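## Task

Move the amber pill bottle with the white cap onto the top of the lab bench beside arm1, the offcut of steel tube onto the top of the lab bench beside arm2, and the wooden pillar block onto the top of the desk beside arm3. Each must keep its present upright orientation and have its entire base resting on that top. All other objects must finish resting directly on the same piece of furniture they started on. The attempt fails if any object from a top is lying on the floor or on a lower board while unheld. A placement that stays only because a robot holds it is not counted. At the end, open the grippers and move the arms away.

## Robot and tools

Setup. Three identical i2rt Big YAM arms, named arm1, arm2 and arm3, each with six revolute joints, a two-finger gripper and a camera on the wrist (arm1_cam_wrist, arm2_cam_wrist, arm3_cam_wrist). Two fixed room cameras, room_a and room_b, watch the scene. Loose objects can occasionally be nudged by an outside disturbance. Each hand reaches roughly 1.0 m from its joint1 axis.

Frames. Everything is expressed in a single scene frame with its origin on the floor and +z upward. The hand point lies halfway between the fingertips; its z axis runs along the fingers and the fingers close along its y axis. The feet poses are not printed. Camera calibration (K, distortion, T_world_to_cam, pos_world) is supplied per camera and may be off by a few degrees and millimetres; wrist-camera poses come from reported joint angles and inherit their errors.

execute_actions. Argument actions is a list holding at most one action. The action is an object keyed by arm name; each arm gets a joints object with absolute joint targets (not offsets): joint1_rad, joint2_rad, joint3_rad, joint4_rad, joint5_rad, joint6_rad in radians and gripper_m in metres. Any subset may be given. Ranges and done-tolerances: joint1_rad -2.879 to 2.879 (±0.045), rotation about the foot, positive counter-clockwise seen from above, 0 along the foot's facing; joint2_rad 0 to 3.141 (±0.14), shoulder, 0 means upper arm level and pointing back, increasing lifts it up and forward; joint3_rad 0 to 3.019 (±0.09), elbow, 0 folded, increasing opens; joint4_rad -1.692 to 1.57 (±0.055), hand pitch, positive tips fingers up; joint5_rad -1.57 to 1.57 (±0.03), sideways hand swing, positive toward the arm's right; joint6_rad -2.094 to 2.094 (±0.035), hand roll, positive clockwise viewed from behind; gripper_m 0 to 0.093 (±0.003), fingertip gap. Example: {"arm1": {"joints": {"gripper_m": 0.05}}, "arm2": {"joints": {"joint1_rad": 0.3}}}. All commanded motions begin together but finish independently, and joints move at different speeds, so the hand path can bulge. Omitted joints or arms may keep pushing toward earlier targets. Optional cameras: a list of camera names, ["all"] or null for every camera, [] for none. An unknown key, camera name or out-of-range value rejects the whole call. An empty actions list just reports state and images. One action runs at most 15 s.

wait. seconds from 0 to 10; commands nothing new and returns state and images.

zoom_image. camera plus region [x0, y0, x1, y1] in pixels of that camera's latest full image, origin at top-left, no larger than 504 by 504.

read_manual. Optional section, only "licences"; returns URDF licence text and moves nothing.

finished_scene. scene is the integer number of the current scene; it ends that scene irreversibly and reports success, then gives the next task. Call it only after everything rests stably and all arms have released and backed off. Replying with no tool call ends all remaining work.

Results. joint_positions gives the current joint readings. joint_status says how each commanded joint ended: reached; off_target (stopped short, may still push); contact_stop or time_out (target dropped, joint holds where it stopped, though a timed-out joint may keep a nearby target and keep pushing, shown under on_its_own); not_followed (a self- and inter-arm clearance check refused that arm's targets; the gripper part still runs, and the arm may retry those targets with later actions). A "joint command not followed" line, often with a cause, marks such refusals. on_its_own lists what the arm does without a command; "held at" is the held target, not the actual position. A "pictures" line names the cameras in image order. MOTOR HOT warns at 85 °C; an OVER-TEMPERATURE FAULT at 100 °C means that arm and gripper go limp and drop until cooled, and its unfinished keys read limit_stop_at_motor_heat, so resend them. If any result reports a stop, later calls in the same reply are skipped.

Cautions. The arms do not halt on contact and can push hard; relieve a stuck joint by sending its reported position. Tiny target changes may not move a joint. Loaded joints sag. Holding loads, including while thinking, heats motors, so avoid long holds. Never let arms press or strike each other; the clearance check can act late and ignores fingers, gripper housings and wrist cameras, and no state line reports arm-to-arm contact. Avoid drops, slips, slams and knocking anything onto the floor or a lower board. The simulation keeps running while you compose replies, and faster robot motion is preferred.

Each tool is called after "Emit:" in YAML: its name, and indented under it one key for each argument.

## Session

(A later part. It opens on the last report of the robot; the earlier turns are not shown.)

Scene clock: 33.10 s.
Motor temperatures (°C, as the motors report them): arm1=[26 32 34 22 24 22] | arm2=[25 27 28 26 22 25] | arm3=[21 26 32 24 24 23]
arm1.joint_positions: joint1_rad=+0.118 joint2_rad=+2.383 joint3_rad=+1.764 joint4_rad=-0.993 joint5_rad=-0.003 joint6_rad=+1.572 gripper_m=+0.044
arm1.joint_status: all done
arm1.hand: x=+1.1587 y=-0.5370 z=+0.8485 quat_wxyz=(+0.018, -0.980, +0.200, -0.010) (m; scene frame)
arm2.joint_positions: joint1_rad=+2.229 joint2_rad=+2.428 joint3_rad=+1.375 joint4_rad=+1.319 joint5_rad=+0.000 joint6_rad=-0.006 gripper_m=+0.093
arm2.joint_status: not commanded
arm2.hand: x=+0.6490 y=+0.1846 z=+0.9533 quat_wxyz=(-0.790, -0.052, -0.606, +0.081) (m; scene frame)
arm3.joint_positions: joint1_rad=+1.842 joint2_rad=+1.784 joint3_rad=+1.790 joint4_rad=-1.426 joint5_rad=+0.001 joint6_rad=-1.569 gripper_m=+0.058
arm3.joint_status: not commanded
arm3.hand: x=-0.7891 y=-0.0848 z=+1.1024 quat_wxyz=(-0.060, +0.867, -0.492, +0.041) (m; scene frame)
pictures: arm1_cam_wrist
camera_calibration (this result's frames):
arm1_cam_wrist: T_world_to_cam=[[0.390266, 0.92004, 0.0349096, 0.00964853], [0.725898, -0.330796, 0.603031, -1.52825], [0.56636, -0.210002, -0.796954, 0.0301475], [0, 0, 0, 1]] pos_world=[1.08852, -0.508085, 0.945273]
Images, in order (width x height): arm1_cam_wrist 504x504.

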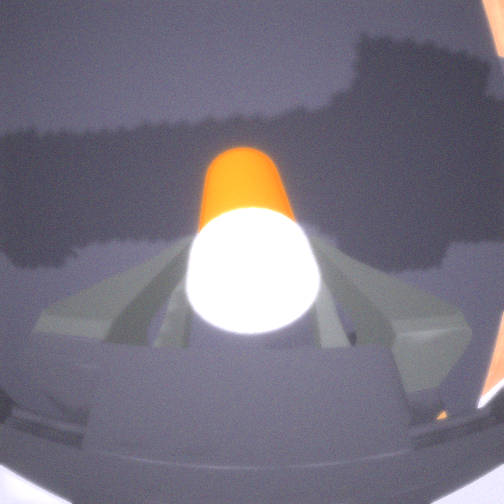

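Emit:
execute_actions:
  actions:
    - {"arm1":{"joints":{"joint2_rad":2.412}}}
  cameras: ["arm1_cam_wrist"]

Scene clock: 33.93 s.
Motor temperatures (°C, as the motors report them): arm1=[26 32 34 22 24 22] | arm2=[25 27 28 26 22 25] | arm3=[21 26 32 24 24 23]
arm1.joint_positions: joint1_rad=+0.118 joint2_rad=+2.383 joint3_rad=+1.764 joint4_rad=-0.993 joint5_rad=-0.003 joint6_rad=+1.572 gripper_m=+0.044
arm1.joint_status: all done
arm1.hand: x=+1.1587 y=-0.5369 z=+0.8483 quat_wxyz=(+0.018, -0.980, +0.200, -0.010) (m; scene frame)
arm2.joint_positions: joint1_rad=+2.229 joint2_rad=+2.428 joint3_rad=+1.375 joint4_rad=+1.319 joint5_rad=+0.000 joint6_rad=-0.006 gripper_m=+0.093
arm2.joint_status: not commanded
arm2.hand: x=+0.6490 y=+0.1846 z=+0.9533 quat_wxyz=(-0.790, -0.052, -0.606, +0.081) (m; scene frame)
arm3.joint_positions: joint1_rad=+1.842 joint2_rad=+1.784 joint3_rad=+1.790 joint4_rad=-1.426 joint5_rad=+0.001 joint6_rad=-1.569 gripper_m=+0.058
arm3.joint_status: not commanded
arm3.hand: x=-0.7891 y=-0.0848 z=+1.1024 quat_wxyz=(-0.060, +0.867, -0.492, +0.041) (m; scene frame)
pictures: arm1_cam_wrist
camera_calibration (this result's frames):
arm1_cam_wrist: T_world_to_cam=[[0.390258, 0.920029, 0.0352908, 0.00924014], [0.72581, -0.331005, 0.603023, -1.52811], [0.56648, -0.20972, -0.796943, 0.0299582], [0, 0, 0, 1]] pos_world=[1.08854, -0.508031, 0.945035]
Images, in order (width x height): arm1_cam_wrist 504x504.

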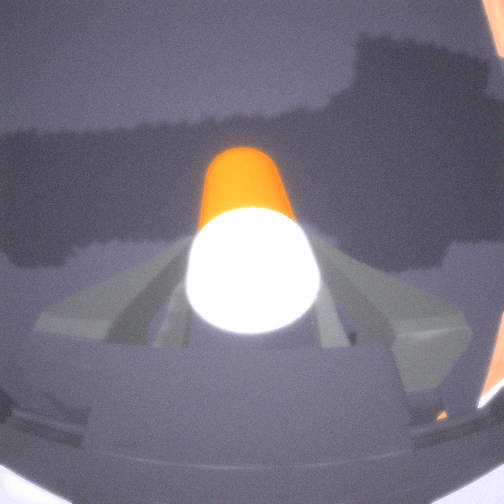

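Emit:
execute_actions:
  actions:
    - {"arm1":{"joints":{"gripper_m":0.08,"joint2_rad":2.383}}}
  cameras: []

Emit:
execute_actions:
  actions:
    - {"arm1":{"joints":{"joint2_rad":2.18,"joint4_rad":-1.14}}}
  cameras: []

Emit:
execute_actions:
  actions:
    - {"arm1":{"joints":{"joint1_rad":0.428,"joint2_rad":1.955,"joint3_rad":1.325,"joint4_rad":-0.915,"joint6_rad":1.47}}}
  cameras: []

Emit:
execute_actions:
  actions:
    - {"arm1":{"joints":{"joint2_rad":2.085,"joint3_rad":1.29,"joint4_rad":-0.746}}}
  cameras: ["arm1_cam_wrist","arm2_cam_wrist"]

Scene clock: 35.23 s.
Motor temperatures (°C, as the motors report them): arm1=[26 32 33 22 24 22] | arm2=[25 27 28 26 22 25] | arm3=[21 26 32 24 24 23]
arm1.joint_positions: joint1_rad=+0.118 joint2_rad=+2.383 joint3_rad=+1.764 joint4_rad=-0.993 joint5_rad=-0.003 joint6_rad=+1.573 gripper_m=+0.080
arm1.joint_status: all done
arm1.hand: x=+1.1587 y=-0.5369 z=+0.8483 quat_wxyz=(+0.018, -0.980, +0.200, -0.010) (m; scene frame)
arm2.joint_positions: joint1_rad=+2.229 joint2_rad=+2.428 joint3_rad=+1.375 joint4_rad=+1.319 joint5_rad=+0.000 joint6_rad=-0.006 gripper_m=+0.093
arm2.joint_status: not commanded
arm2.hand: x=+0.6490 y=+0.1846 z=+0.9533 quat_wxyz=(-0.790, -0.052, -0.606, +0.081) (m; scene frame)
arm3.joint_positions: joint1_rad=+1.842 joint2_rad=+1.784 joint3_rad=+1.790 joint4_rad=-1.426 joint5_rad=+0.001 joint6_rad=-1.569 gripper_m=+0.058
arm3.joint_status: not commanded
arm3.hand: x=-0.7891 y=-0.0848 z=+1.1024 quat_wxyz=(-0.060, +0.867, -0.492, +0.041) (m; scene frame)
pictures: none
No camera images: the call's "cameras" was empty. Leave "cameras" out to get every camera's image.

Scene clock: 36.43 s.
Motor temperatures (°C, as the motors report them): arm1=[26 32 33 22 24 22] | arm2=[25 27 28 26 22 25] | arm3=[21 26 32 24 24 23]
arm1.joint_positions: joint1_rad=+0.118 joint2_rad=+2.171 joint3_rad=+1.764 joint4_rad=-1.132 joint5_rad=-0.003 joint6_rad=+1.573 gripper_m=+0.080
arm1.joint_status: all done
arm1.hand: x=+1.1553 y=-0.5417 z=+0.9819 quat_wxyz=(-0.018, -0.980, +0.200, -0.003) (m; scene frame)
arm2.joint_positions: joint1_rad=+2.229 joint2_rad=+2.428 joint3_rad=+1.375 joint4_rad=+1.319 joint5_rad=+0.000 joint6_rad=-0.006 gripper_m=+0.093
arm2.joint_status: not commanded
arm2.hand: x=+0.6490 y=+0.1846 z=+0.9533 quat_wxyz=(-0.790, -0.052, -0.606, +0.081) (m; scene frame)
arm3.joint_positions: joint1_rad=+1.842 joint2_rad=+1.784 joint3_rad=+1.790 joint4_rad=-1.426 joint5_rad=+0.001 joint6_rad=-1.569 gripper_m=+0.058
arm3.joint_status: not commanded
arm3.hand: x=-0.7891 y=-0.0848 z=+1.1024 quat_wxyz=(-0.060, +0.867, -0.492, +0.041) (m; scene frame)
pictures: none
No camera images: the call's "cameras" was empty. Leave "cameras" out to get every camera's image.

Scene clock: 37.83 s.
Motor temperatures (°C, as the motors report them): arm1=[26 32 33 22 24 22] | arm2=[25 27 28 26 22 25] | arm3=[21 26 32 24 24 23]
arm1.joint_positions: joint1_rad=+0.419 joint2_rad=+1.958 joint3_rad=+1.318 joint4_rad=-0.924 joint5_rad=-0.002 joint6_rad=+1.479 gripper_m=+0.080
arm1.joint_status: all done
arm1.hand: x=+1.3558 y=-0.4763 z=+0.9571 quat_wxyz=(-0.006, -1.000, +0.004, -0.005) (m; scene frame)
arm2.joint_positions: joint1_rad=+2.229 joint2_rad=+2.428 joint3_rad=+1.375 joint4_rad=+1.319 joint5_rad=+0.000 joint6_rad=-0.006 gripper_m=+0.093
arm2.joint_status: not commanded
arm2.hand: x=+0.6490 y=+0.1846 z=+0.9533 quat_wxyz=(-0.790, -0.052, -0.606, +0.081) (m; scene frame)
arm3.joint_positions: joint1_rad=+1.842 joint2_rad=+1.784 joint3_rad=+1.790 joint4_rad=-1.426 joint5_rad=+0.001 joint6_rad=-1.569 gripper_m=+0.058
arm3.joint_status: not commanded
arm3.hand: x=-0.7891 y=-0.0848 z=+1.1024 quat_wxyz=(-0.060, +0.867, -0.492, +0.041) (m; scene frame)
pictures: none
No camera images: the call's "cameras" was empty. Leave "cameras" out to get every camera's image.

Scene clock: 38.90 s.
Motor temperatures (°C, as the motors report them): arm1=[26 32 33 22 24 22] | arm2=[25 27 28 26 22 25] | arm3=[21 26 32 24 24 23]
arm1.joint_positions: joint1_rad=+0.419 joint2_rad=+2.105 joint3_rad=+1.283 joint4_rad=-0.755 joint5_rad=-0.002 joint6_rad=+1.479 gripper_m=+0.080
arm1.joint_status: all done
arm1.hand: x=+1.3569 y=-0.4723 z=+0.8717 quat_wxyz=(+0.000, -1.000, +0.004, -0.005) (m; scene frame)
arm2.joint_positions: joint1_rad=+2.229 joint2_rad=+2.428 joint3_rad=+1.375 joint4_rad=+1.319 joint5_rad=+0.000 joint6_rad=-0.006 gripper_m=+0.093
arm2.joint_status: not commanded
arm2.hand: x=+0.6490 y=+0.1846 z=+0.9533 quat_wxyz=(-0.790, -0.052, -0.606, +0.081) (m; scene frame)
arm3.joint_positions: joint1_rad=+1.842 joint2_rad=+1.784 joint3_rad=+1.790 joint4_rad=-1.426 joint5_rad=+0.001 joint6_rad=-1.569 gripper_m=+0.058
arm3.joint_status: not commanded
arm3.hand: x=-0.7891 y=-0.0848 z=+1.1024 quat_wxyz=(-0.060, +0.867, -0.492, +0.041) (m; scene frame)
pictures: arm1_cam_wrist, arm2_cam_wrist
camera_calibration (this result's frames):
arm1_cam_wrist: T_world_to_cam=[[0.00669256, 0.999972, -0.00349069, 0.463669], [0.798609, -0.00324399, 0.601841, -1.60768], [0.601813, -0.00681555, -0.798608, -0.000790999], [0, 0, 0, 1]] pos_world=[1.28128, -0.468876, 0.968555]
arm2_cam_wrist: T_world_to_cam=[[-0.187956, -0.981733, 0.0295553, 0.270581], [-0.360063, 0.0408762, -0.932032, 1.11774], [0.913798, -0.185823, -0.361169, -0.0946673], [0, 0, 0, 1]] pos_world=[0.539822, 0.202358, 0.999583]
Images, in order (width x height): arm1_cam_wrist 504x504, arm2_cam_wrist 504x504.

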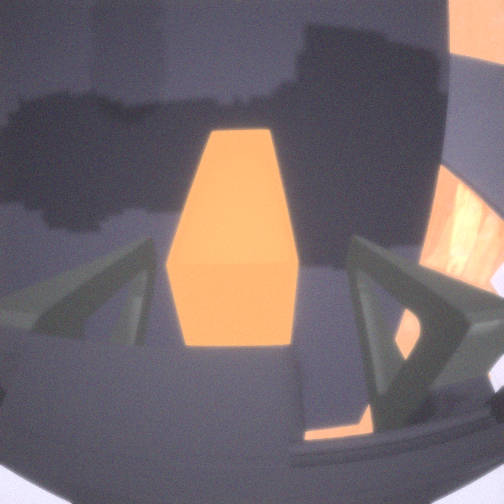

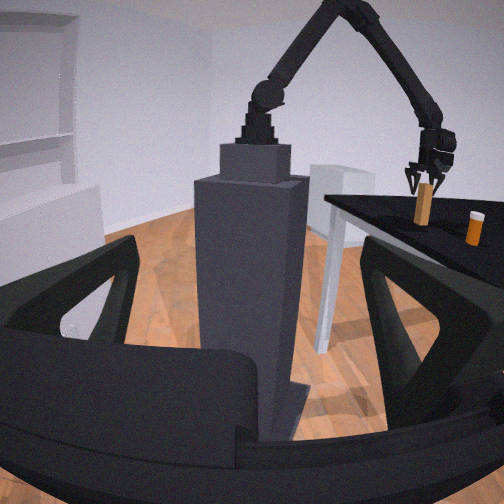

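Emit:
execute_actions:
  actions:
    - {"arm1":{"joints":{"joint4_rad":-0.725}}}
  cameras: []

Emit:
execute_actions:
  actions:
    - {"arm1":{"joints":{"gripper_m":0.01}}}
  cameras: []

Emit:
execute_actions:
  actions:
    - {"arm1":{"joints":{"joint2_rad":1.75,"joint3_rad":1.42,"joint4_rad":-1.21}},"arm3":{"joints":{"joint2_rad":1.94,"joint3_rad":2.075,"joint4_rad":-1.68,"gripper_m":0.07}}}
  cameras: []

Emit:
execute_actions:
  actions:
    - {"arm1":{"joints":{"joint1_rad":-1.245,"joint2_rad":2.15,"joint3_rad":1.97,"joint4_rad":-1.33,"joint6_rad":1.58}}}
  cameras: ["arm1_cam_wrist","arm2_cam_wrist"]

Scene clock: 39.97 s.
Motor temperatures (°C, as the motors report them): arm1=[26 32 33 22 24 22] | arm2=[25 27 28 26 22 25] | arm3=[21 26 32 24 24 23]
arm1.joint_positions: joint1_rad=+0.419 joint2_rad=+2.105 joint3_rad=+1.283 joint4_rad=-0.735 joint5_rad=-0.002 joint6_rad=+1.479 gripper_m=+0.080
arm1.joint_status: all done
arm1.hand: x=+1.3565 y=-0.4772 z=+0.8718 quat_wxyz=(-0.009, -1.000, +0.004, -0.004) (m; scene frame)
arm2.joint_positions: joint1_rad=+2.229 joint2_rad=+2.428 joint3_rad=+1.375 joint4_rad=+1.319 joint5_rad=+0.000 joint6_rad=-0.006 gripper_m=+0.093
arm2.joint_status: not commanded
arm2.hand: x=+0.6490 y=+0.1846 z=+0.9533 quat_wxyz=(-0.790, -0.052, -0.606, +0.081) (m; scene frame)
arm3.joint_positions: joint1_rad=+1.842 joint2_rad=+1.784 joint3_rad=+1.790 joint4_rad=-1.426 joint5_rad=+0.001 joint6_rad=-1.569 gripper_m=+0.058
arm3.joint_status: not commanded
arm3.hand: x=-0.7891 y=-0.0848 z=+1.1024 quat_wxyz=(-0.060, +0.867, -0.492, +0.041) (m; scene frame)
pictures: none
No camera images: the call's "cameras" was empty. Leave "cameras" out to get every camera's image.

Scene clock: 40.63 s.
Motor temperatures (°C, as the motors report them): arm1=[26 32 33 22 24 22] | arm2=[25 27 28 26 22 25] | arm3=[21 26 32 24 24 23]
arm1.joint_positions: joint1_rad=+0.419 joint2_rad=+2.105 joint3_rad=+1.283 joint4_rad=-0.734 joint5_rad=-0.002 joint6_rad=+1.478 gripper_m=+0.035
arm1.joint_status: gripper_m off_target (ended at +0.035, target +0.010)
arm1.hand: x=+1.3564 y=-0.4774 z=+0.8718 quat_wxyz=(-0.010, -1.000, +0.003, -0.004) (m; scene frame)
arm2.joint_positions: joint1_rad=+2.229 joint2_rad=+2.428 joint3_rad=+1.375 joint4_rad=+1.319 joint5_rad=+0.000 joint6_rad=-0.006 gripper_m=+0.093
arm2.joint_status: not commanded
arm2.hand: x=+0.6490 y=+0.1846 z=+0.9533 quat_wxyz=(-0.790, -0.052, -0.606, +0.081) (m; scene frame)
arm3.joint_positions: joint1_rad=+1.842 joint2_rad=+1.784 joint3_rad=+1.790 joint4_rad=-1.426 joint5_rad=+0.001 joint6_rad=-1.569 gripper_m=+0.058
arm3.joint_status: not commanded
arm3.hand: x=-0.7891 y=-0.0848 z=+1.1024 quat_wxyz=(-0.060, +0.867, -0.492, +0.041) (m; scene frame)
pictures: none
No camera images: the call's "cameras" was empty. Leave "cameras" out to get every camera's image.

Scene clock: 42.00 s.
Motor temperatures (°C, as the motors report them): arm1=[26 32 33 22 24 22] | arm2=[25 27 28 26 22 25] | arm3=[21 26 33 24 24 23]
arm1.joint_positions: joint1_rad=+0.419 joint2_rad=+1.758 joint3_rad=+1.395 joint4_rad=-1.202 joint5_rad=-0.002 joint6_rad=+1.478 gripper_m=+0.035
arm1.joint_status: all done
arm1.hand: x=+1.3566 y=-0.4573 z=+1.0838 quat_wxyz=(-0.006, -1.000, +0.003, -0.005) (m; scene frame)
arm2.joint_positions: joint1_rad=+2.229 joint2_rad=+2.428 joint3_rad=+1.375 joint4_rad=+1.319 joint5_rad=+0.000 joint6_rad=-0.006 gripper_m=+0.093
arm2.joint_status: not commanded
arm2.hand: x=+0.6490 y=+0.1846 z=+0.9533 quat_wxyz=(-0.790, -0.052, -0.606, +0.081) (m; scene frame)
arm3.joint_positions: joint1_rad=+1.842 joint2_rad=+1.941 joint3_rad=+2.034 joint4_rad=-1.670 joint5_rad=+0.001 joint6_rad=-1.569 gripper_m=+0.070
arm3.joint_status: all done
arm3.hand: x=-0.7773 y=-0.0778 z=+1.1051 quat_wxyz=(+0.008, +0.870, -0.494, +0.002) (m; scene frame)
pictures: none
No camera images: the call's "cameras" was empty. Leave "cameras" out to get every camera's image.

Scene clock: 44.13 s.
Motor temperatures (°C, as the motors report them): arm1=[26 32 33 22 24 22] | arm2=[25 28 28 26 22 25] | arm3=[21 26 33 24 24 23]
arm1.joint_positions: joint1_rad=-1.246 joint2_rad=+2.195 joint3_rad=+1.945 joint4_rad=-1.322 joint5_rad=+0.002 joint6_rad=+1.571 gripper_m=+0.035
arm1.joint_status: all done
arm1.hand: x=+0.7533 y=+0.1869 z=+1.0245 quat_wxyz=(+0.003, -0.635, +0.772, -0.005) (m; scene frame)
arm2.joint_positions: joint1_rad=+2.229 joint2_rad=+2.428 joint3_rad=+1.375 joint4_rad=+1.319 joint5_rad=+0.000 joint6_rad=-0.006 gripper_m=+0.093
arm2.joint_status: not commanded
arm2.hand: x=+0.6490 y=+0.1846 z=+0.9533 quat_wxyz=(-0.790, -0.052, -0.606, +0.081) (m; scene frame)
arm3.joint_positions: joint1_rad=+1.842 joint2_rad=+1.941 joint3_rad=+2.034 joint4_rad=-1.670 joint5_rad=+0.001 joint6_rad=-1.569 gripper_m=+0.070
arm3.joint_status: not commanded
arm3.hand: x=-0.7773 y=-0.0778 z=+1.1051 quat_wxyz=(+0.008, +0.870, -0.494, +0.002) (m; scene frame)
pictures: arm1_cam_wrist, arm2_cam_wrist
camera_calibration (this result's frames):
arm1_cam_wrist: T_world_to_cam=[[0.981278, -0.192493, 0.00625447, -0.712228], [-0.15835, -0.787887, 0.595113, -0.341027], [-0.109627, -0.584962, -0.803618, 1.13809], [0, 0, 0, 1]] pos_world=[0.769658, 0.259948, 1.12199]
arm2_cam_wrist: T_world_to_cam=[[-0.187956, -0.981733, 0.0295553, 0.270581], [-0.360063, 0.0408762, -0.932032, 1.11774], [0.913798, -0.185823, -0.361169, -0.0946673], [0, 0, 0, 1]] pos_world=[0.539822, 0.202358, 0.999583]
Images, in order (width x height): arm1_cam_wrist 504x504, arm2_cam_wrist 504x504.

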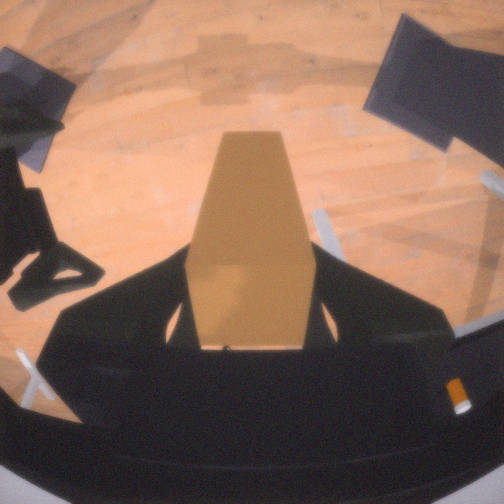

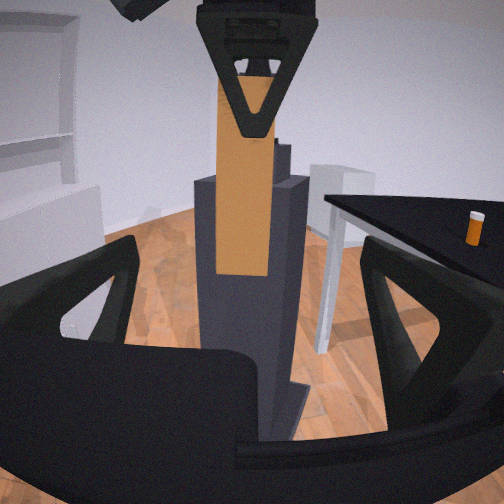

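Emit:
execute_actions:
  actions:
    - {"arm2":{"joints":{"joint1_rad":2.245,"joint2_rad":2.63,"joint3_rad":1.865,"joint4_rad":1.032}}}
  cameras: ["arm1_cam_wrist","arm2_cam_wrist"]

Scene clock: 46.03 s.
Motor temperatures (°C, as the motors report them): arm1=[26 32 34 22 24 22] | arm2=[25 28 28 26 22 25] | arm3=[21 26 34 24 24 23]
arm1.joint_positions: joint1_rad=-1.246 joint2_rad=+2.195 joint3_rad=+1.945 joint4_rad=-1.322 joint5_rad=+0.002 joint6_rad=+1.571 gripper_m=+0.035
arm1.joint_status: not commanded
arm1.hand: x=+0.7533 y=+0.1869 z=+1.0245 quat_wxyz=(+0.003, -0.635, +0.772, -0.005) (m; scene frame)
arm2.joint_positions: joint1_rad=+2.238 joint2_rad=+2.610 joint3_rad=+1.831 joint4_rad=+1.039 joint5_rad=+0.000 joint6_rad=-0.006 gripper_m=+0.093
arm2.joint_status: all done
arm2.hand: x=+0.7619 y=+0.1714 z=+0.9524 quat_wxyz=(-0.789, -0.050, -0.608, +0.077) (m; scene frame)
arm3.joint_positions: joint1_rad=+1.842 joint2_rad=+1.941 joint3_rad=+2.034 joint4_rad=-1.670 joint5_rad=+0.001 joint6_rad=-1.569 gripper_m=+0.070
arm3.joint_status: not commanded
arm3.hand: x=-0.7773 y=-0.0778 z=+1.1051 quat_wxyz=(+0.008, +0.870, -0.494, +0.002) (m; scene frame)
pictures: arm1_cam_wrist, arm2_cam_wrist
camera_calibration (this result's frames):
arm1_cam_wrist: T_world_to_cam=[[0.981278, -0.192493, 0.00625447, -0.712228], [-0.15835, -0.787887, 0.595113, -0.341027], [-0.109627, -0.584962, -0.803618, 1.13809], [0, 0, 0, 1]] pos_world=[0.769658, 0.259948, 1.12199]
arm2_cam_wrist: T_world_to_cam=[[-0.178475, -0.983501, 0.0295323, 0.272058], [-0.365402, 0.0383815, -0.930058, 1.16066], [0.91358, -0.176783, -0.366224, -0.197202], [0, 0, 0, 1]] pos_world=[0.652823, 0.188159, 0.999228]
Images, in order (width x height): arm1_cam_wrist 504x504, arm2_cam_wrist 504x504.

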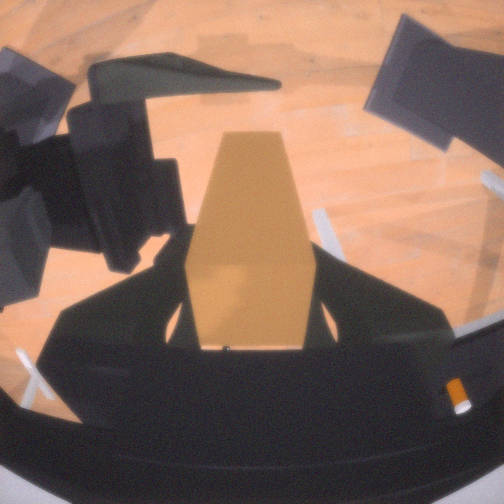

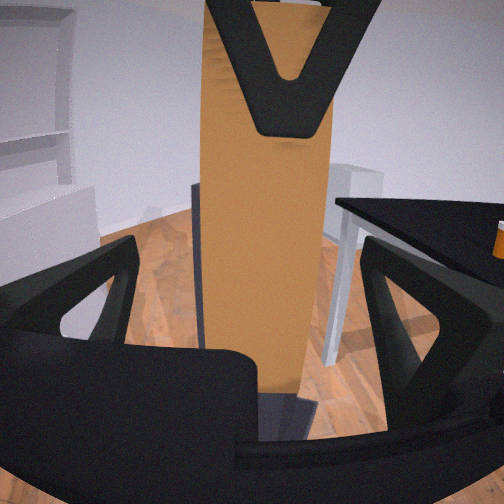

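Emit:
execute_actions:
  actions:
    - {"arm2":{"joints":{"gripper_m":0.01}}}
  cameras: []

Emit:
execute_actions:
  actions:
    - {"arm1":{"joints":{"gripper_m":0.055}}}
  cameras: []

Emit:
execute_actions:
  actions:
    - {"arm1":{"joints":{"joint2_rad":2.06,"joint4_rad":-1.36}}}
  cameras: []

Emit:
execute_actions:
  actions:
    - {"arm2":{"joints":{"joint1_rad":-0.176,"joint2_rad":2.46,"joint3_rad":1.39,"joint4_rad":1.33}},"arm1":{"joints":{"joint2_rad":1.2,"joint3_rad":1.2}}}
  cameras: ["arm3_cam_wrist","arm2_cam_wrist"]

Scene clock: 47.23 s.
Motor temperatures (°C, as the motors report them): arm1=[26 32 34 22 24 22] | arm2=[25 28 29 26 22 25] | arm3=[21 27 34 24 24 23]
arm1.joint_positions: joint1_rad=-1.247 joint2_rad=+2.195 joint3_rad=+1.945 joint4_rad=-1.322 joint5_rad=+0.002 joint6_rad=+1.566 gripper_m=+0.035
arm1.joint_status: not commanded
arm1.hand: x=+0.7534 y=+0.1874 z=+1.0245 quat_wxyz=(+0.003, -0.637, +0.771, -0.005) (m; scene frame)
arm2.joint_positions: joint1_rad=+2.237 joint2_rad=+2.610 joint3_rad=+1.831 joint4_rad=+1.039 joint5_rad=+0.008 joint6_rad=-0.003 gripper_m=+0.034
arm2.joint_status: gripper_m off_target (ended at +0.034, target +0.010)
arm2.hand: x=+0.7615 y=+0.1691 z=+0.9524 quat_wxyz=(-0.789, -0.054, -0.608, +0.078) (m; scene frame)
arm3.joint_positions: joint1_rad=+1.842 joint2_rad=+1.941 joint3_rad=+2.034 joint4_rad=-1.670 joint5_rad=+0.001 joint6_rad=-1.569 gripper_m=+0.070
arm3.joint_status: not commanded
arm3.hand: x=-0.7773 y=-0.0778 z=+1.1051 quat_wxyz=(+0.008, +0.870, -0.494, +0.002) (m; scene frame)
pictures: none
No camera images: the call's "cameras" was empty. Leave "cameras" out to get every camera's image.

Scene clock: 47.83 s.
Motor temperatures (°C, as the motors report them): arm1=[26 33 34 22 24 22] | arm2=[25 28 29 26 22 25] | arm3=[21 27 34 24 24 23]
arm1.joint_positions: joint1_rad=-1.247 joint2_rad=+2.194 joint3_rad=+1.945 joint4_rad=-1.322 joint5_rad=+0.002 joint6_rad=+1.571 gripper_m=+0.055
arm1.joint_status: all done
arm1.hand: x=+0.7534 y=+0.1874 z=+1.0255 quat_wxyz=(+0.002, -0.635, +0.772, -0.004) (m; scene frame)
arm2.joint_positions: joint1_rad=+2.238 joint2_rad=+2.610 joint3_rad=+1.831 joint4_rad=+1.036 joint5_rad=+0.002 joint6_rad=-0.003 gripper_m=+0.034
arm2.joint_status: not commanded
arm2.hand: x=+0.7620 y=+0.1711 z=+0.9515 quat_wxyz=(-0.788, -0.051, -0.609, +0.076) (m; scene frame)
arm3.joint_positions: joint1_rad=+1.842 joint2_rad=+1.941 joint3_rad=+2.034 joint4_rad=-1.670 joint5_rad=+0.001 joint6_rad=-1.569 gripper_m=+0.070
arm3.joint_status: not commanded
arm3.hand: x=-0.7773 y=-0.0778 z=+1.1051 quat_wxyz=(+0.008, +0.870, -0.494, +0.002) (m; scene frame)
pictures: none
No camera images: the call's "cameras" was empty. Leave "cameras" out to get every camera's image.

Scene clock: 48.97 s.
Motor temperatures (°C, as the motors report them): arm1=[26 33 34 22 24 22] | arm2=[25 28 29 26 22 25] | arm3=[21 27 34 24 24 23]
arm1.joint_positions: joint1_rad=-1.247 joint2_rad=+2.066 joint3_rad=+1.945 joint4_rad=-1.352 joint5_rad=+0.002 joint6_rad=+1.571 gripper_m=+0.055
arm1.joint_status: all done
arm1.hand: x=+0.7561 y=+0.1871 z=+1.1076 quat_wxyz=(-0.029, -0.634, +0.772, +0.033) (m; scene frame)
arm2.joint_positions: joint1_rad=+2.238 joint2_rad=+2.610 joint3_rad=+1.831 joint4_rad=+1.036 joint5_rad=+0.002 joint6_rad=-0.003 gripper_m=+0.034
arm2.joint_status: not commanded
arm2.hand: x=+0.7620 y=+0.1711 z=+0.9515 quat_wxyz=(-0.788, -0.051, -0.609, +0.076) (m; scene frame)
arm3.joint_positions: joint1_rad=+1.842 joint2_rad=+1.941 joint3_rad=+2.034 joint4_rad=-1.670 joint5_rad=+0.001 joint6_rad=-1.569 gripper_m=+0.070
arm3.joint_status: not commanded
arm3.hand: x=-0.7773 y=-0.0778 z=+1.1051 quat_wxyz=(+0.008, +0.870, -0.494, +0.002) (m; scene frame)
pictures: none
No camera images: the call's "cameras" was empty. Leave "cameras" out to get every camera's image.

Scene clock: 51.50 s.
Motor temperatures (°C, as the motors report them): arm1=[26 32 34 22 24 22] | arm2=[25 28 29 26 22 25] | arm3=[21 27 35 24 24 23]
arm1.joint_positions: joint1_rad=-1.247 joint2_rad=+1.193 joint3_rad=+1.199 joint4_rad=-1.357 joint5_rad=+0.002 joint6_rad=+1.572 gripper_m=+0.055
arm1.joint_status: all done
arm1.hand: x=+1.0333 y=+0.1329 z=+1.2398 quat_wxyz=(-0.068, -0.631, +0.769, +0.081) (m; scene frame)
arm2.joint_positions: joint1_rad=-0.176 joint2_rad=+2.451 joint3_rad=+1.399 joint4_rad=+1.309 joint5_rad=+0.001 joint6_rad=-0.003 gripper_m=+0.034
arm2.joint_status: all done
arm2.hand: x=-0.7865 y=-0.0746 z=+0.9513 quat_wxyz=(-0.215, -0.585, -0.162, +0.765) (m; scene frame)
arm3.joint_positions: joint1_rad=+1.842 joint2_rad=+1.941 joint3_rad=+2.034 joint4_rad=-1.670 joint5_rad=+0.001 joint6_rad=-1.569 gripper_m=+0.070
arm3.joint_status: not commanded
arm3.hand: x=-0.7773 y=-0.0778 z=+1.1051 quat_wxyz=(+0.008, +0.870, -0.494, +0.002) (m; scene frame)
pictures: arm2_cam_wrist, arm3_cam_wrist
camera_calibration (this result's frames):
arm2_cam_wrist: T_world_to_cam=[[-0.520654, 0.853687, 0.0117806, -0.361412], [0.301798, 0.196936, -0.93281, 1.14257], [-0.798647, -0.482116, -0.360176, -0.201697], [0, 0, 0, 1]] pos_world=[-0.694079, -0.0137212, 0.99741]
arm3_cam_wrist: T_world_to_cam=[[0.852919, 0.521604, -0.0214083, 0.72581], [0.426493, -0.672573, 0.604772, -0.383272], [0.301053, -0.524952, -0.796111, 1.19896], [0, 0, 0, 1]] pos_world=[-0.816545, -0.00696774, 1.20183]
Images, in order (width x height): arm2_cam_wrist 504x504, arm3_cam_wrist 504x504.

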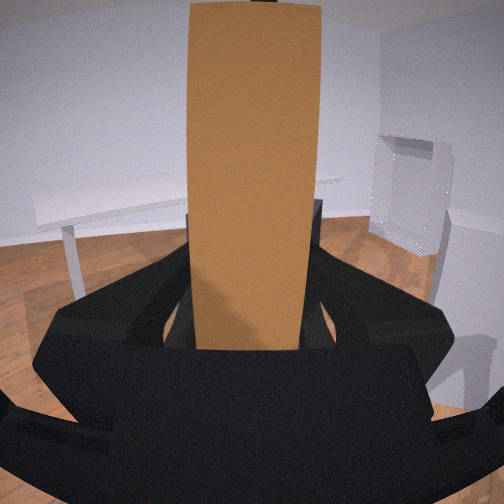

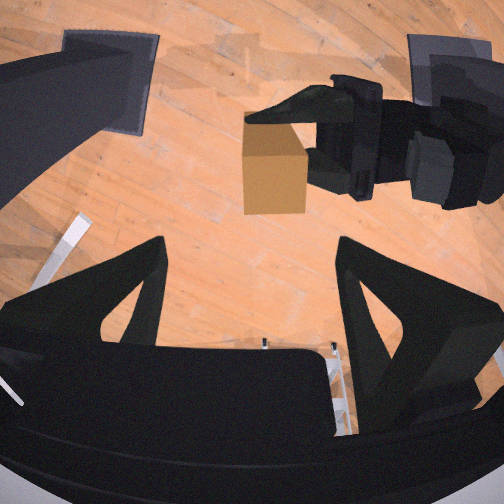

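Emit:
execute_actions:
  actions:
    - {"arm3":{"joints":{"joint2_rad":1.97,"joint3_rad":1.857,"joint4_rad":-1.43,"gripper_m":0.062}}}
  cameras: ["arm3_cam_wrist","arm2_cam_wrist"]

Scene clock: 52.83 s.
Motor temperatures (°C, as the motors report them): arm1=[26 32 34 22 24 22] | arm2=[25 28 29 26 22 25] | arm3=[21 27 34 24 24 23]
arm1.joint_positions: joint1_rad=-1.247 joint2_rad=+1.193 joint3_rad=+1.199 joint4_rad=-1.357 joint5_rad=+0.002 joint6_rad=+1.572 gripper_m=+0.055
arm1.joint_status: not commanded
arm1.hand: x=+1.0333 y=+0.1329 z=+1.2398 quat_wxyz=(-0.068, -0.631, +0.769, +0.081) (m; scene frame)
arm2.joint_positions: joint1_rad=-0.176 joint2_rad=+2.451 joint3_rad=+1.399 joint4_rad=+1.309 joint5_rad=+0.001 joint6_rad=-0.003 gripper_m=+0.034
arm2.joint_status: not commanded
arm2.hand: x=-0.7865 y=-0.0746 z=+0.9513 quat_wxyz=(-0.215, -0.585, -0.162, +0.765) (m; scene frame)
arm3.joint_positions: joint1_rad=+1.842 joint2_rad=+1.969 joint3_rad=+1.851 joint4_rad=-1.441 joint5_rad=+0.001 joint6_rad=-1.569 gripper_m=+0.062
arm3.joint_status: all done
arm3.hand: x=-0.7665 y=-0.0723 z=+1.0190 quat_wxyz=(+0.000, +0.870, -0.494, +0.007) (m; scene frame)
pictures: arm2_cam_wrist, arm3_cam_wrist
camera_calibration (this result's frames):
arm2_cam_wrist: T_world_to_cam=[[-0.520654, 0.853687, 0.0117806, -0.361412], [0.301798, 0.196936, -0.93281, 1.14257], [-0.798647, -0.482116, -0.360176, -0.201697], [0, 0, 0, 1]] pos_world=[-0.694079, -0.0137212, 0.99741]
arm3_cam_wrist: T_world_to_cam=[[0.853015, 0.521871, -0.00386364, 0.694173], [0.41751, -0.677954, 0.605032, -0.33967], [0.313129, -0.517714, -0.796192, 1.13987], [0, 0, 0, 1]] pos_world=[-0.807249, -0.00242506, 1.11574]
Images, in order (width x height): arm2_cam_wrist 504x504, arm3_cam_wrist 504x504.

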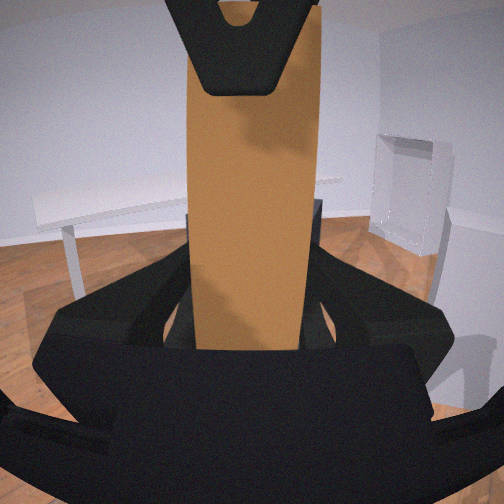

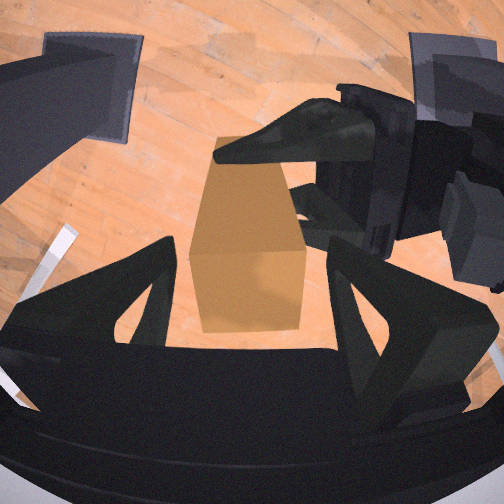

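Emit:
execute_actions:
  actions:
    - {"arm3":{"joints":{"gripper_m":0.01}}}
  cameras: []

Emit:
execute_actions:
  actions:
    - {"arm2":{"joints":{"gripper_m":0.093}}}
  cameras: []

Emit:
execute_actions:
  actions:
    - {"arm2":{"joints":{"joint2_rad":2.26,"joint3_rad":0.96,"joint4_rad":1.46}}}
  cameras: []

Emit:
execute_actions:
  actions:
    - {"arm3":{"joints":{"joint1_rad":-0.53,"joint2_rad":2.1,"joint4_rad":-1.3}}}
  cameras: []

Emit:
execute_actions:
  actions:
    - {"arm3":{"joints":{"joint2_rad":2.195,"joint4_rad":-1.205}}}
  cameras: ["arm3_cam_wrist","arm2_cam_wrist"]

Scene clock: 54.20 s.
Motor temperatures (°C, as the motors report them): arm1=[26 32 34 22 24 22] | arm2=[25 28 29 26 22 25] | arm3=[21 27 34 24 24 23]
arm1.joint_positions: joint1_rad=-1.247 joint2_rad=+1.193 joint3_rad=+1.199 joint4_rad=-1.357 joint5_rad=+0.002 joint6_rad=+1.572 gripper_m=+0.055
arm1.joint_status: not commanded
arm1.hand: x=+1.0333 y=+0.1329 z=+1.2398 quat_wxyz=(-0.068, -0.631, +0.769, +0.081) (m; scene frame)
arm2.joint_positions: joint1_rad=-0.176 joint2_rad=+2.451 joint3_rad=+1.398 joint4_rad=+1.311 joint5_rad=+0.003 joint6_rad=-0.003 gripper_m=+0.034
arm2.joint_status: not commanded
arm2.hand: x=-0.7862 y=-0.0741 z=+0.9510 quat_wxyz=(-0.214, -0.586, -0.162, +0.765) (m; scene frame)
arm3.joint_positions: joint1_rad=+1.842 joint2_rad=+1.969 joint3_rad=+1.851 joint4_rad=-1.442 joint5_rad=+0.001 joint6_rad=-1.575 gripper_m=+0.035
arm3.joint_status: gripper_m off_target (ended at +0.035, target +0.010)
arm3.hand: x=-0.7669 y=-0.0724 z=+1.0187 quat_wxyz=(+0.001, +0.871, -0.491, +0.006) (m; scene frame)
pictures: none
No camera images: the call's "cameras" was empty. Leave "cameras" out to get every camera's image.

Scene clock: 54.90 s.
Motor temperatures (°C, as the motors report them): arm1=[26 32 34 22 24 22] | arm2=[25 28 29 26 22 25] | arm3=[21 27 34 24 24 23]
arm1.joint_positions: joint1_rad=-1.247 joint2_rad=+1.193 joint3_rad=+1.199 joint4_rad=-1.357 joint5_rad=+0.002 joint6_rad=+1.572 gripper_m=+0.055
arm1.joint_status: not commanded
arm1.hand: x=+1.0333 y=+0.1329 z=+1.2398 quat_wxyz=(-0.068, -0.631, +0.769, +0.081) (m; scene frame)
arm2.joint_positions: joint1_rad=-0.176 joint2_rad=+2.451 joint3_rad=+1.398 joint4_rad=+1.316 joint5_rad=+0.002 joint6_rad=-0.003 gripper_m=+0.093
arm2.joint_status: all done
arm2.hand: x=-0.7858 y=-0.0740 z=+0.9524 quat_wxyz=(-0.215, -0.583, -0.161, +0.767) (m; scene frame)
arm3.joint_positions: joint1_rad=+1.842 joint2_rad=+1.969 joint3_rad=+1.851 joint4_rad=-1.441 joint5_rad=+0.000 joint6_rad=-1.575 gripper_m=+0.035
arm3.joint_status: not commanded
arm3.hand: x=-0.7667 y=-0.0722 z=+1.0187 quat_wxyz=(+0.000, +0.871, -0.491, +0.006) (m; scene frame)
pictures: none
No camera images: the call's "cameras" was empty. Leave "cameras" out to get every camera's image.

Scene clock: 56.03 s.
Motor temperatures (°C, as the motors report them): arm1=[26 31 34 22 24 22] | arm2=[25 28 28 26 22 25] | arm3=[21 27 34 24 24 23]
arm1.joint_positions: joint1_rad=-1.247 joint2_rad=+1.193 joint3_rad=+1.199 joint4_rad=-1.357 joint5_rad=+0.002 joint6_rad=+1.572 gripper_m=+0.055
arm1.joint_status: not commanded
arm1.hand: x=+1.0333 y=+0.1329 z=+1.2398 quat_wxyz=(-0.068, -0.631, +0.769, +0.081) (m; scene frame)
arm2.joint_positions: joint1_rad=-0.176 joint2_rad=+2.245 joint3_rad=+0.964 joint4_rad=+1.455 joint5_rad=+0.002 joint6_rad=-0.003 gripper_m=+0.093
arm2.joint_status: all done
arm2.hand: x=-0.6827 y=-0.0112 z=+0.9607 quat_wxyz=(-0.207, -0.617, -0.171, +0.740) (m; scene frame)
arm3.joint_positions: joint1_rad=+1.842 joint2_rad=+1.969 joint3_rad=+1.851 joint4_rad=-1.441 joint5_rad=+0.000 joint6_rad=-1.575 gripper_m=+0.035
arm3.joint_status: not commanded
arm3.hand: x=-0.7667 y=-0.0722 z=+1.0187 quat_wxyz=(+0.000, +0.871, -0.491, +0.006) (m; scene frame)
pictures: none
No camera images: the call's "cameras" was empty. Leave "cameras" out to get every camera's image.

Scene clock: 58.57 s.
Motor temperatures (°C, as the motors report them): arm1=[26 31 34 22 24 22] | arm2=[25 28 28 26 22 25] | arm3=[21 27 34 24 24 23]
arm1.joint_positions: joint1_rad=-1.247 joint2_rad=+1.193 joint3_rad=+1.199 joint4_rad=-1.357 joint5_rad=+0.002 joint6_rad=+1.572 gripper_m=+0.055
arm1.joint_status: not commanded
arm1.hand: x=+1.0333 y=+0.1329 z=+1.2398 quat_wxyz=(-0.068, -0.631, +0.769, +0.081) (m; scene frame)
arm2.joint_positions: joint1_rad=-0.176 joint2_rad=+2.245 joint3_rad=+0.964 joint4_rad=+1.455 joint5_rad=+0.002 joint6_rad=-0.003 gripper_m=+0.093
arm2.joint_status: not commanded
arm2.hand: x=-0.6827 y=-0.0112 z=+0.9607 quat_wxyz=(-0.207, -0.617, -0.171, +0.740) (m; scene frame)
arm3.joint_positions: joint1_rad=-0.526 joint2_rad=+2.120 joint3_rad=+1.851 joint4_rad=-1.293 joint5_rad=+0.001 joint6_rad=-1.575 gripper_m=+0.035
arm3.joint_status: all done
arm3.hand: x=-1.4583 y=-1.0143 z=+0.9376 quat_wxyz=(+0.000, -0.126, -0.992, +0.010) (m; scene frame)
pictures: none
No camera images: the call's "cameras" was empty. Leave "cameras" out to get every camera's image.

Scene clock: 59.63 s.
Motor temperatures (°C, as the motors report them): arm1=[26 31 34 22 24 22] | arm2=[25 28 28 26 22 25] | arm3=[21 27 34 24 24 23]
arm1.joint_positions: joint1_rad=-1.247 joint2_rad=+1.193 joint3_rad=+1.199 joint4_rad=-1.357 joint5_rad=+0.002 joint6_rad=+1.572 gripper_m=+0.055
arm1.joint_status: not commanded
arm1.hand: x=+1.0333 y=+0.1329 z=+1.2398 quat_wxyz=(-0.068, -0.631, +0.769, +0.081) (m; scene frame)
arm2.joint_positions: joint1_rad=-0.176 joint2_rad=+2.245 joint3_rad=+0.964 joint4_rad=+1.455 joint5_rad=+0.002 joint6_rad=-0.003 gripper_m=+0.093
arm2.joint_status: not commanded
arm2.hand: x=-0.6827 y=-0.0112 z=+0.9607 quat_wxyz=(-0.207, -0.617, -0.171, +0.740) (m; scene frame)
arm3.joint_positions: joint1_rad=-0.526 joint2_rad=+2.199 joint3_rad=+1.851 joint4_rad=-1.216 joint5_rad=+0.001 joint6_rad=-1.575 gripper_m=+0.035
arm3.joint_status: all done
arm3.hand: x=-1.4614 y=-1.0268 z=+0.8882 quat_wxyz=(+0.000, -0.126, -0.992, +0.009) (m; scene frame)
pictures: arm2_cam_wrist, arm3_cam_wrist
camera_calibration (this result's frames):
arm2_cam_wrist: T_world_to_cam=[[-0.520925, 0.853526, 0.0113992, -0.361424], [0.367207, 0.23613, -0.899668, 1.12072], [-0.770582, -0.464473, -0.436427, 0.00771932], [0, 0, 0, 1]] pos_world=[-0.593861, 0.0474358, 1.01576]
arm3_cam_wrist: T_world_to_cam=[[-0.239136, -0.970952, 0.00817943, -1.35507], [-0.779966, 0.197102, 0.593973, -1.45918], [-0.578331, 0.13566, -0.804444, 0.134629], [0, 0, 0, 1]] pos_world=[-1.3843, -1.04637, 0.986101]
Images, in order (width x height): arm2_cam_wrist 504x504, arm3_cam_wrist 504x504.

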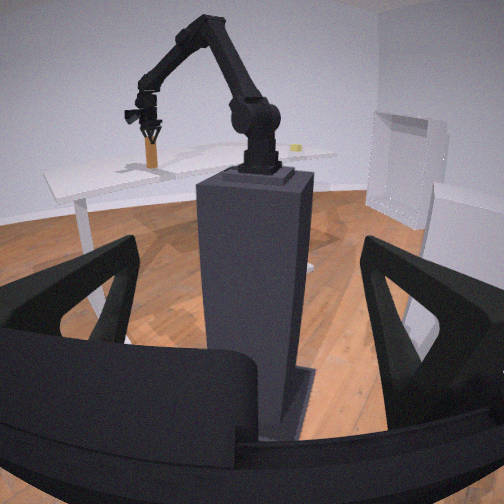

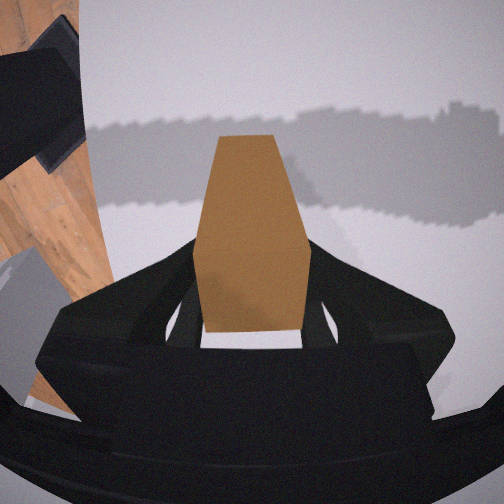

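Emit:
execute_actions:
  actions:
    - {"arm3":{"joints":{"joint2_rad":2.24,"joint4_rad":-1.175}}}
  cameras: ["arm3_cam_wrist"]

Scene clock: 60.57 s.
Motor temperatures (°C, as the motors report them): arm1=[26 31 34 22 24 22] | arm2=[25 28 28 26 22 25] | arm3=[21 27 33 24 24 23]
arm1.joint_positions: joint1_rad=-1.247 joint2_rad=+1.193 joint3_rad=+1.199 joint4_rad=-1.357 joint5_rad=+0.002 joint6_rad=+1.572 gripper_m=+0.055
arm1.joint_status: not commanded
arm1.hand: x=+1.0333 y=+0.1329 z=+1.2398 quat_wxyz=(-0.068, -0.631, +0.769, +0.081) (m; scene frame)
arm2.joint_positions: joint1_rad=-0.176 joint2_rad=+2.245 joint3_rad=+0.964 joint4_rad=+1.455 joint5_rad=+0.002 joint6_rad=-0.003 gripper_m=+0.093
arm2.joint_status: not commanded
arm2.hand: x=-0.6827 y=-0.0112 z=+0.9607 quat_wxyz=(-0.207, -0.617, -0.171, +0.740) (m; scene frame)
arm3.joint_positions: joint1_rad=-0.526 joint2_rad=+2.220 joint3_rad=+1.851 joint4_rad=-1.186 joint5_rad=+0.002 joint6_rad=-1.575 gripper_m=+0.035
arm3.joint_status: all done
arm3.hand: x=-1.4630 y=-1.0316 z=+0.8746 quat_wxyz=(+0.001, -0.126, -0.992, +0.013) (m; scene frame)
pictures: arm3_cam_wrist
camera_calibration (this result's frames):
arm3_cam_wrist: T_world_to_cam=[[-0.239514, -0.970745, 0.0169384, -1.36803], [-0.778118, 0.202363, 0.594627, -1.44389], [-0.580659, 0.129241, -0.803823, 0.112876], [0, 0, 0, 1]] pos_world=[-1.38564, -1.05041, 0.972479]
Images, in order (width x height): arm3_cam_wrist 504x504.

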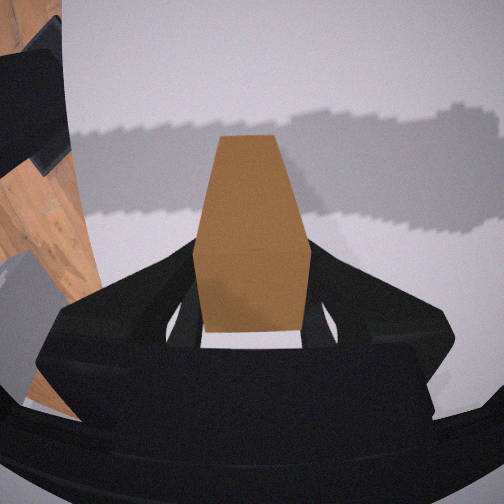

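Emit:
execute_actions:
  actions:
    - {"arm3":{"joints":{"gripper_m":0.07,"joint2_rad":2.22}}}
  cameras: []

Emit:
execute_actions:
  actions:
    - {"arm3":{"joints":{"joint2_rad":1.95,"joint4_rad":-1.38}}}
  cameras: ["arm3_cam_wrist","room_a","room_b"]

Scene clock: 61.50 s.
Motor temperatures (°C, as the motors report them): arm1=[26 31 34 22 24 22] | arm2=[25 28 28 26 22 25] | arm3=[21 28 33 24 24 23]
arm1.joint_positions: joint1_rad=-1.247 joint2_rad=+1.193 joint3_rad=+1.199 joint4_rad=-1.357 joint5_rad=+0.002 joint6_rad=+1.572 gripper_m=+0.055
arm1.joint_status: not commanded
arm1.hand: x=+1.0333 y=+0.1329 z=+1.2398 quat_wxyz=(-0.068, -0.631, +0.769, +0.081) (m; scene frame)
arm2.joint_positions: joint1_rad=-0.176 joint2_rad=+2.245 joint3_rad=+0.964 joint4_rad=+1.455 joint5_rad=+0.002 joint6_rad=-0.003 gripper_m=+0.093
arm2.joint_status: not commanded
arm2.hand: x=-0.6827 y=-0.0112 z=+0.9607 quat_wxyz=(-0.207, -0.617, -0.171, +0.740) (m; scene frame)
arm3.joint_positions: joint1_rad=-0.526 joint2_rad=+2.220 joint3_rad=+1.851 joint4_rad=-1.185 joint5_rad=+0.002 joint6_rad=-1.575 gripper_m=+0.070
arm3.joint_status: all done
arm3.hand: x=-1.4630 y=-1.0317 z=+0.8747 quat_wxyz=(+0.001, -0.126, -0.992, +0.014) (m; scene frame)
pictures: none
No camera images: the call's "cameras" was empty. Leave "cameras" out to get every camera's image.

Scene clock: 63.07 s.
Motor temperatures (°C, as the motors report them): arm1=[26 30 34 22 24 22] | arm2=[25 28 28 26 22 25] | arm3=[21 28 33 24 24 23]
arm1.joint_positions: joint1_rad=-1.247 joint2_rad=+1.193 joint3_rad=+1.199 joint4_rad=-1.357 joint5_rad=+0.002 joint6_rad=+1.572 gripper_m=+0.055
arm1.joint_status: not commanded
arm1.hand: x=+1.0333 y=+0.1329 z=+1.2398 quat_wxyz=(-0.068, -0.631, +0.769, +0.081) (m; scene frame)
arm2.joint_positions: joint1_rad=-0.176 joint2_rad=+2.245 joint3_rad=+0.964 joint4_rad=+1.455 joint5_rad=+0.002 joint6_rad=-0.003 gripper_m=+0.093
arm2.joint_status: not commanded
arm2.hand: x=-0.6827 y=-0.0112 z=+0.9607 quat_wxyz=(-0.207, -0.617, -0.171, +0.740) (m; scene frame)
arm3.joint_positions: joint1_rad=-0.526 joint2_rad=+1.944 joint3_rad=+1.844 joint4_rad=-1.370 joint5_rad=+0.002 joint6_rad=-1.575 gripper_m=+0.070
arm3.joint_status: all done
arm3.hand: x=-1.4537 y=-0.9940 z=+1.0424 quat_wxyz=(+0.007, -0.126, -0.990, +0.055) (m; scene frame)
pictures: arm3_cam_wrist, room_a, room_b
camera_calibration (this result's frames):
arm3_cam_wrist: T_world_to_cam=[[-0.238507, -0.965788, 0.101821, -1.41418], [-0.765189, 0.251452, 0.59267, -1.47439], [-0.597997, 0.0634436, -0.798984, 0.152638], [0, 0, 0, 1]] pos_world=[-1.3742, -1.00475, 1.13977]
Images, in order (width x height): arm3_cam_wrist 504x504, room_a 504x504, room_b 504x504.

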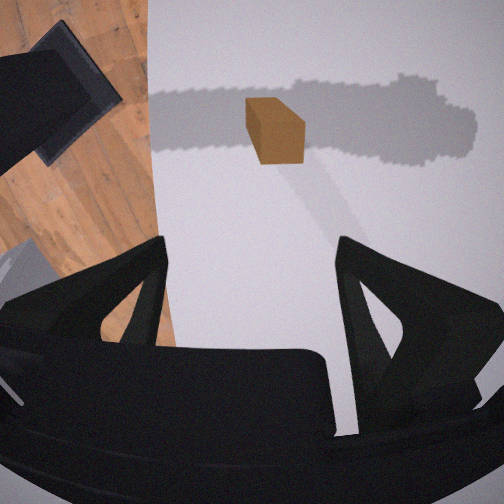

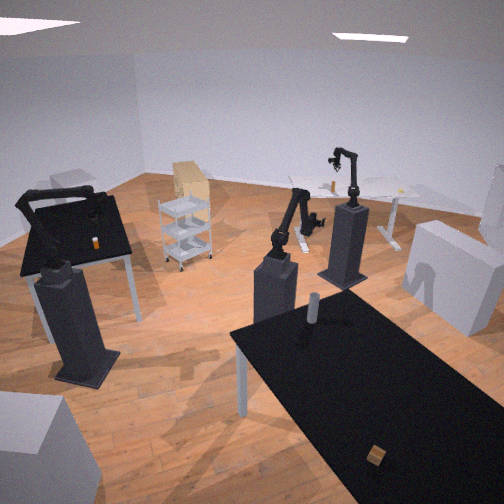

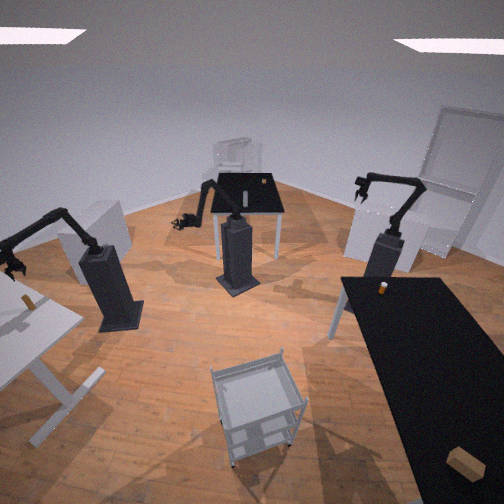

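Emit:
finished_scene:
  scene: 2

The scene is finished: the task was done.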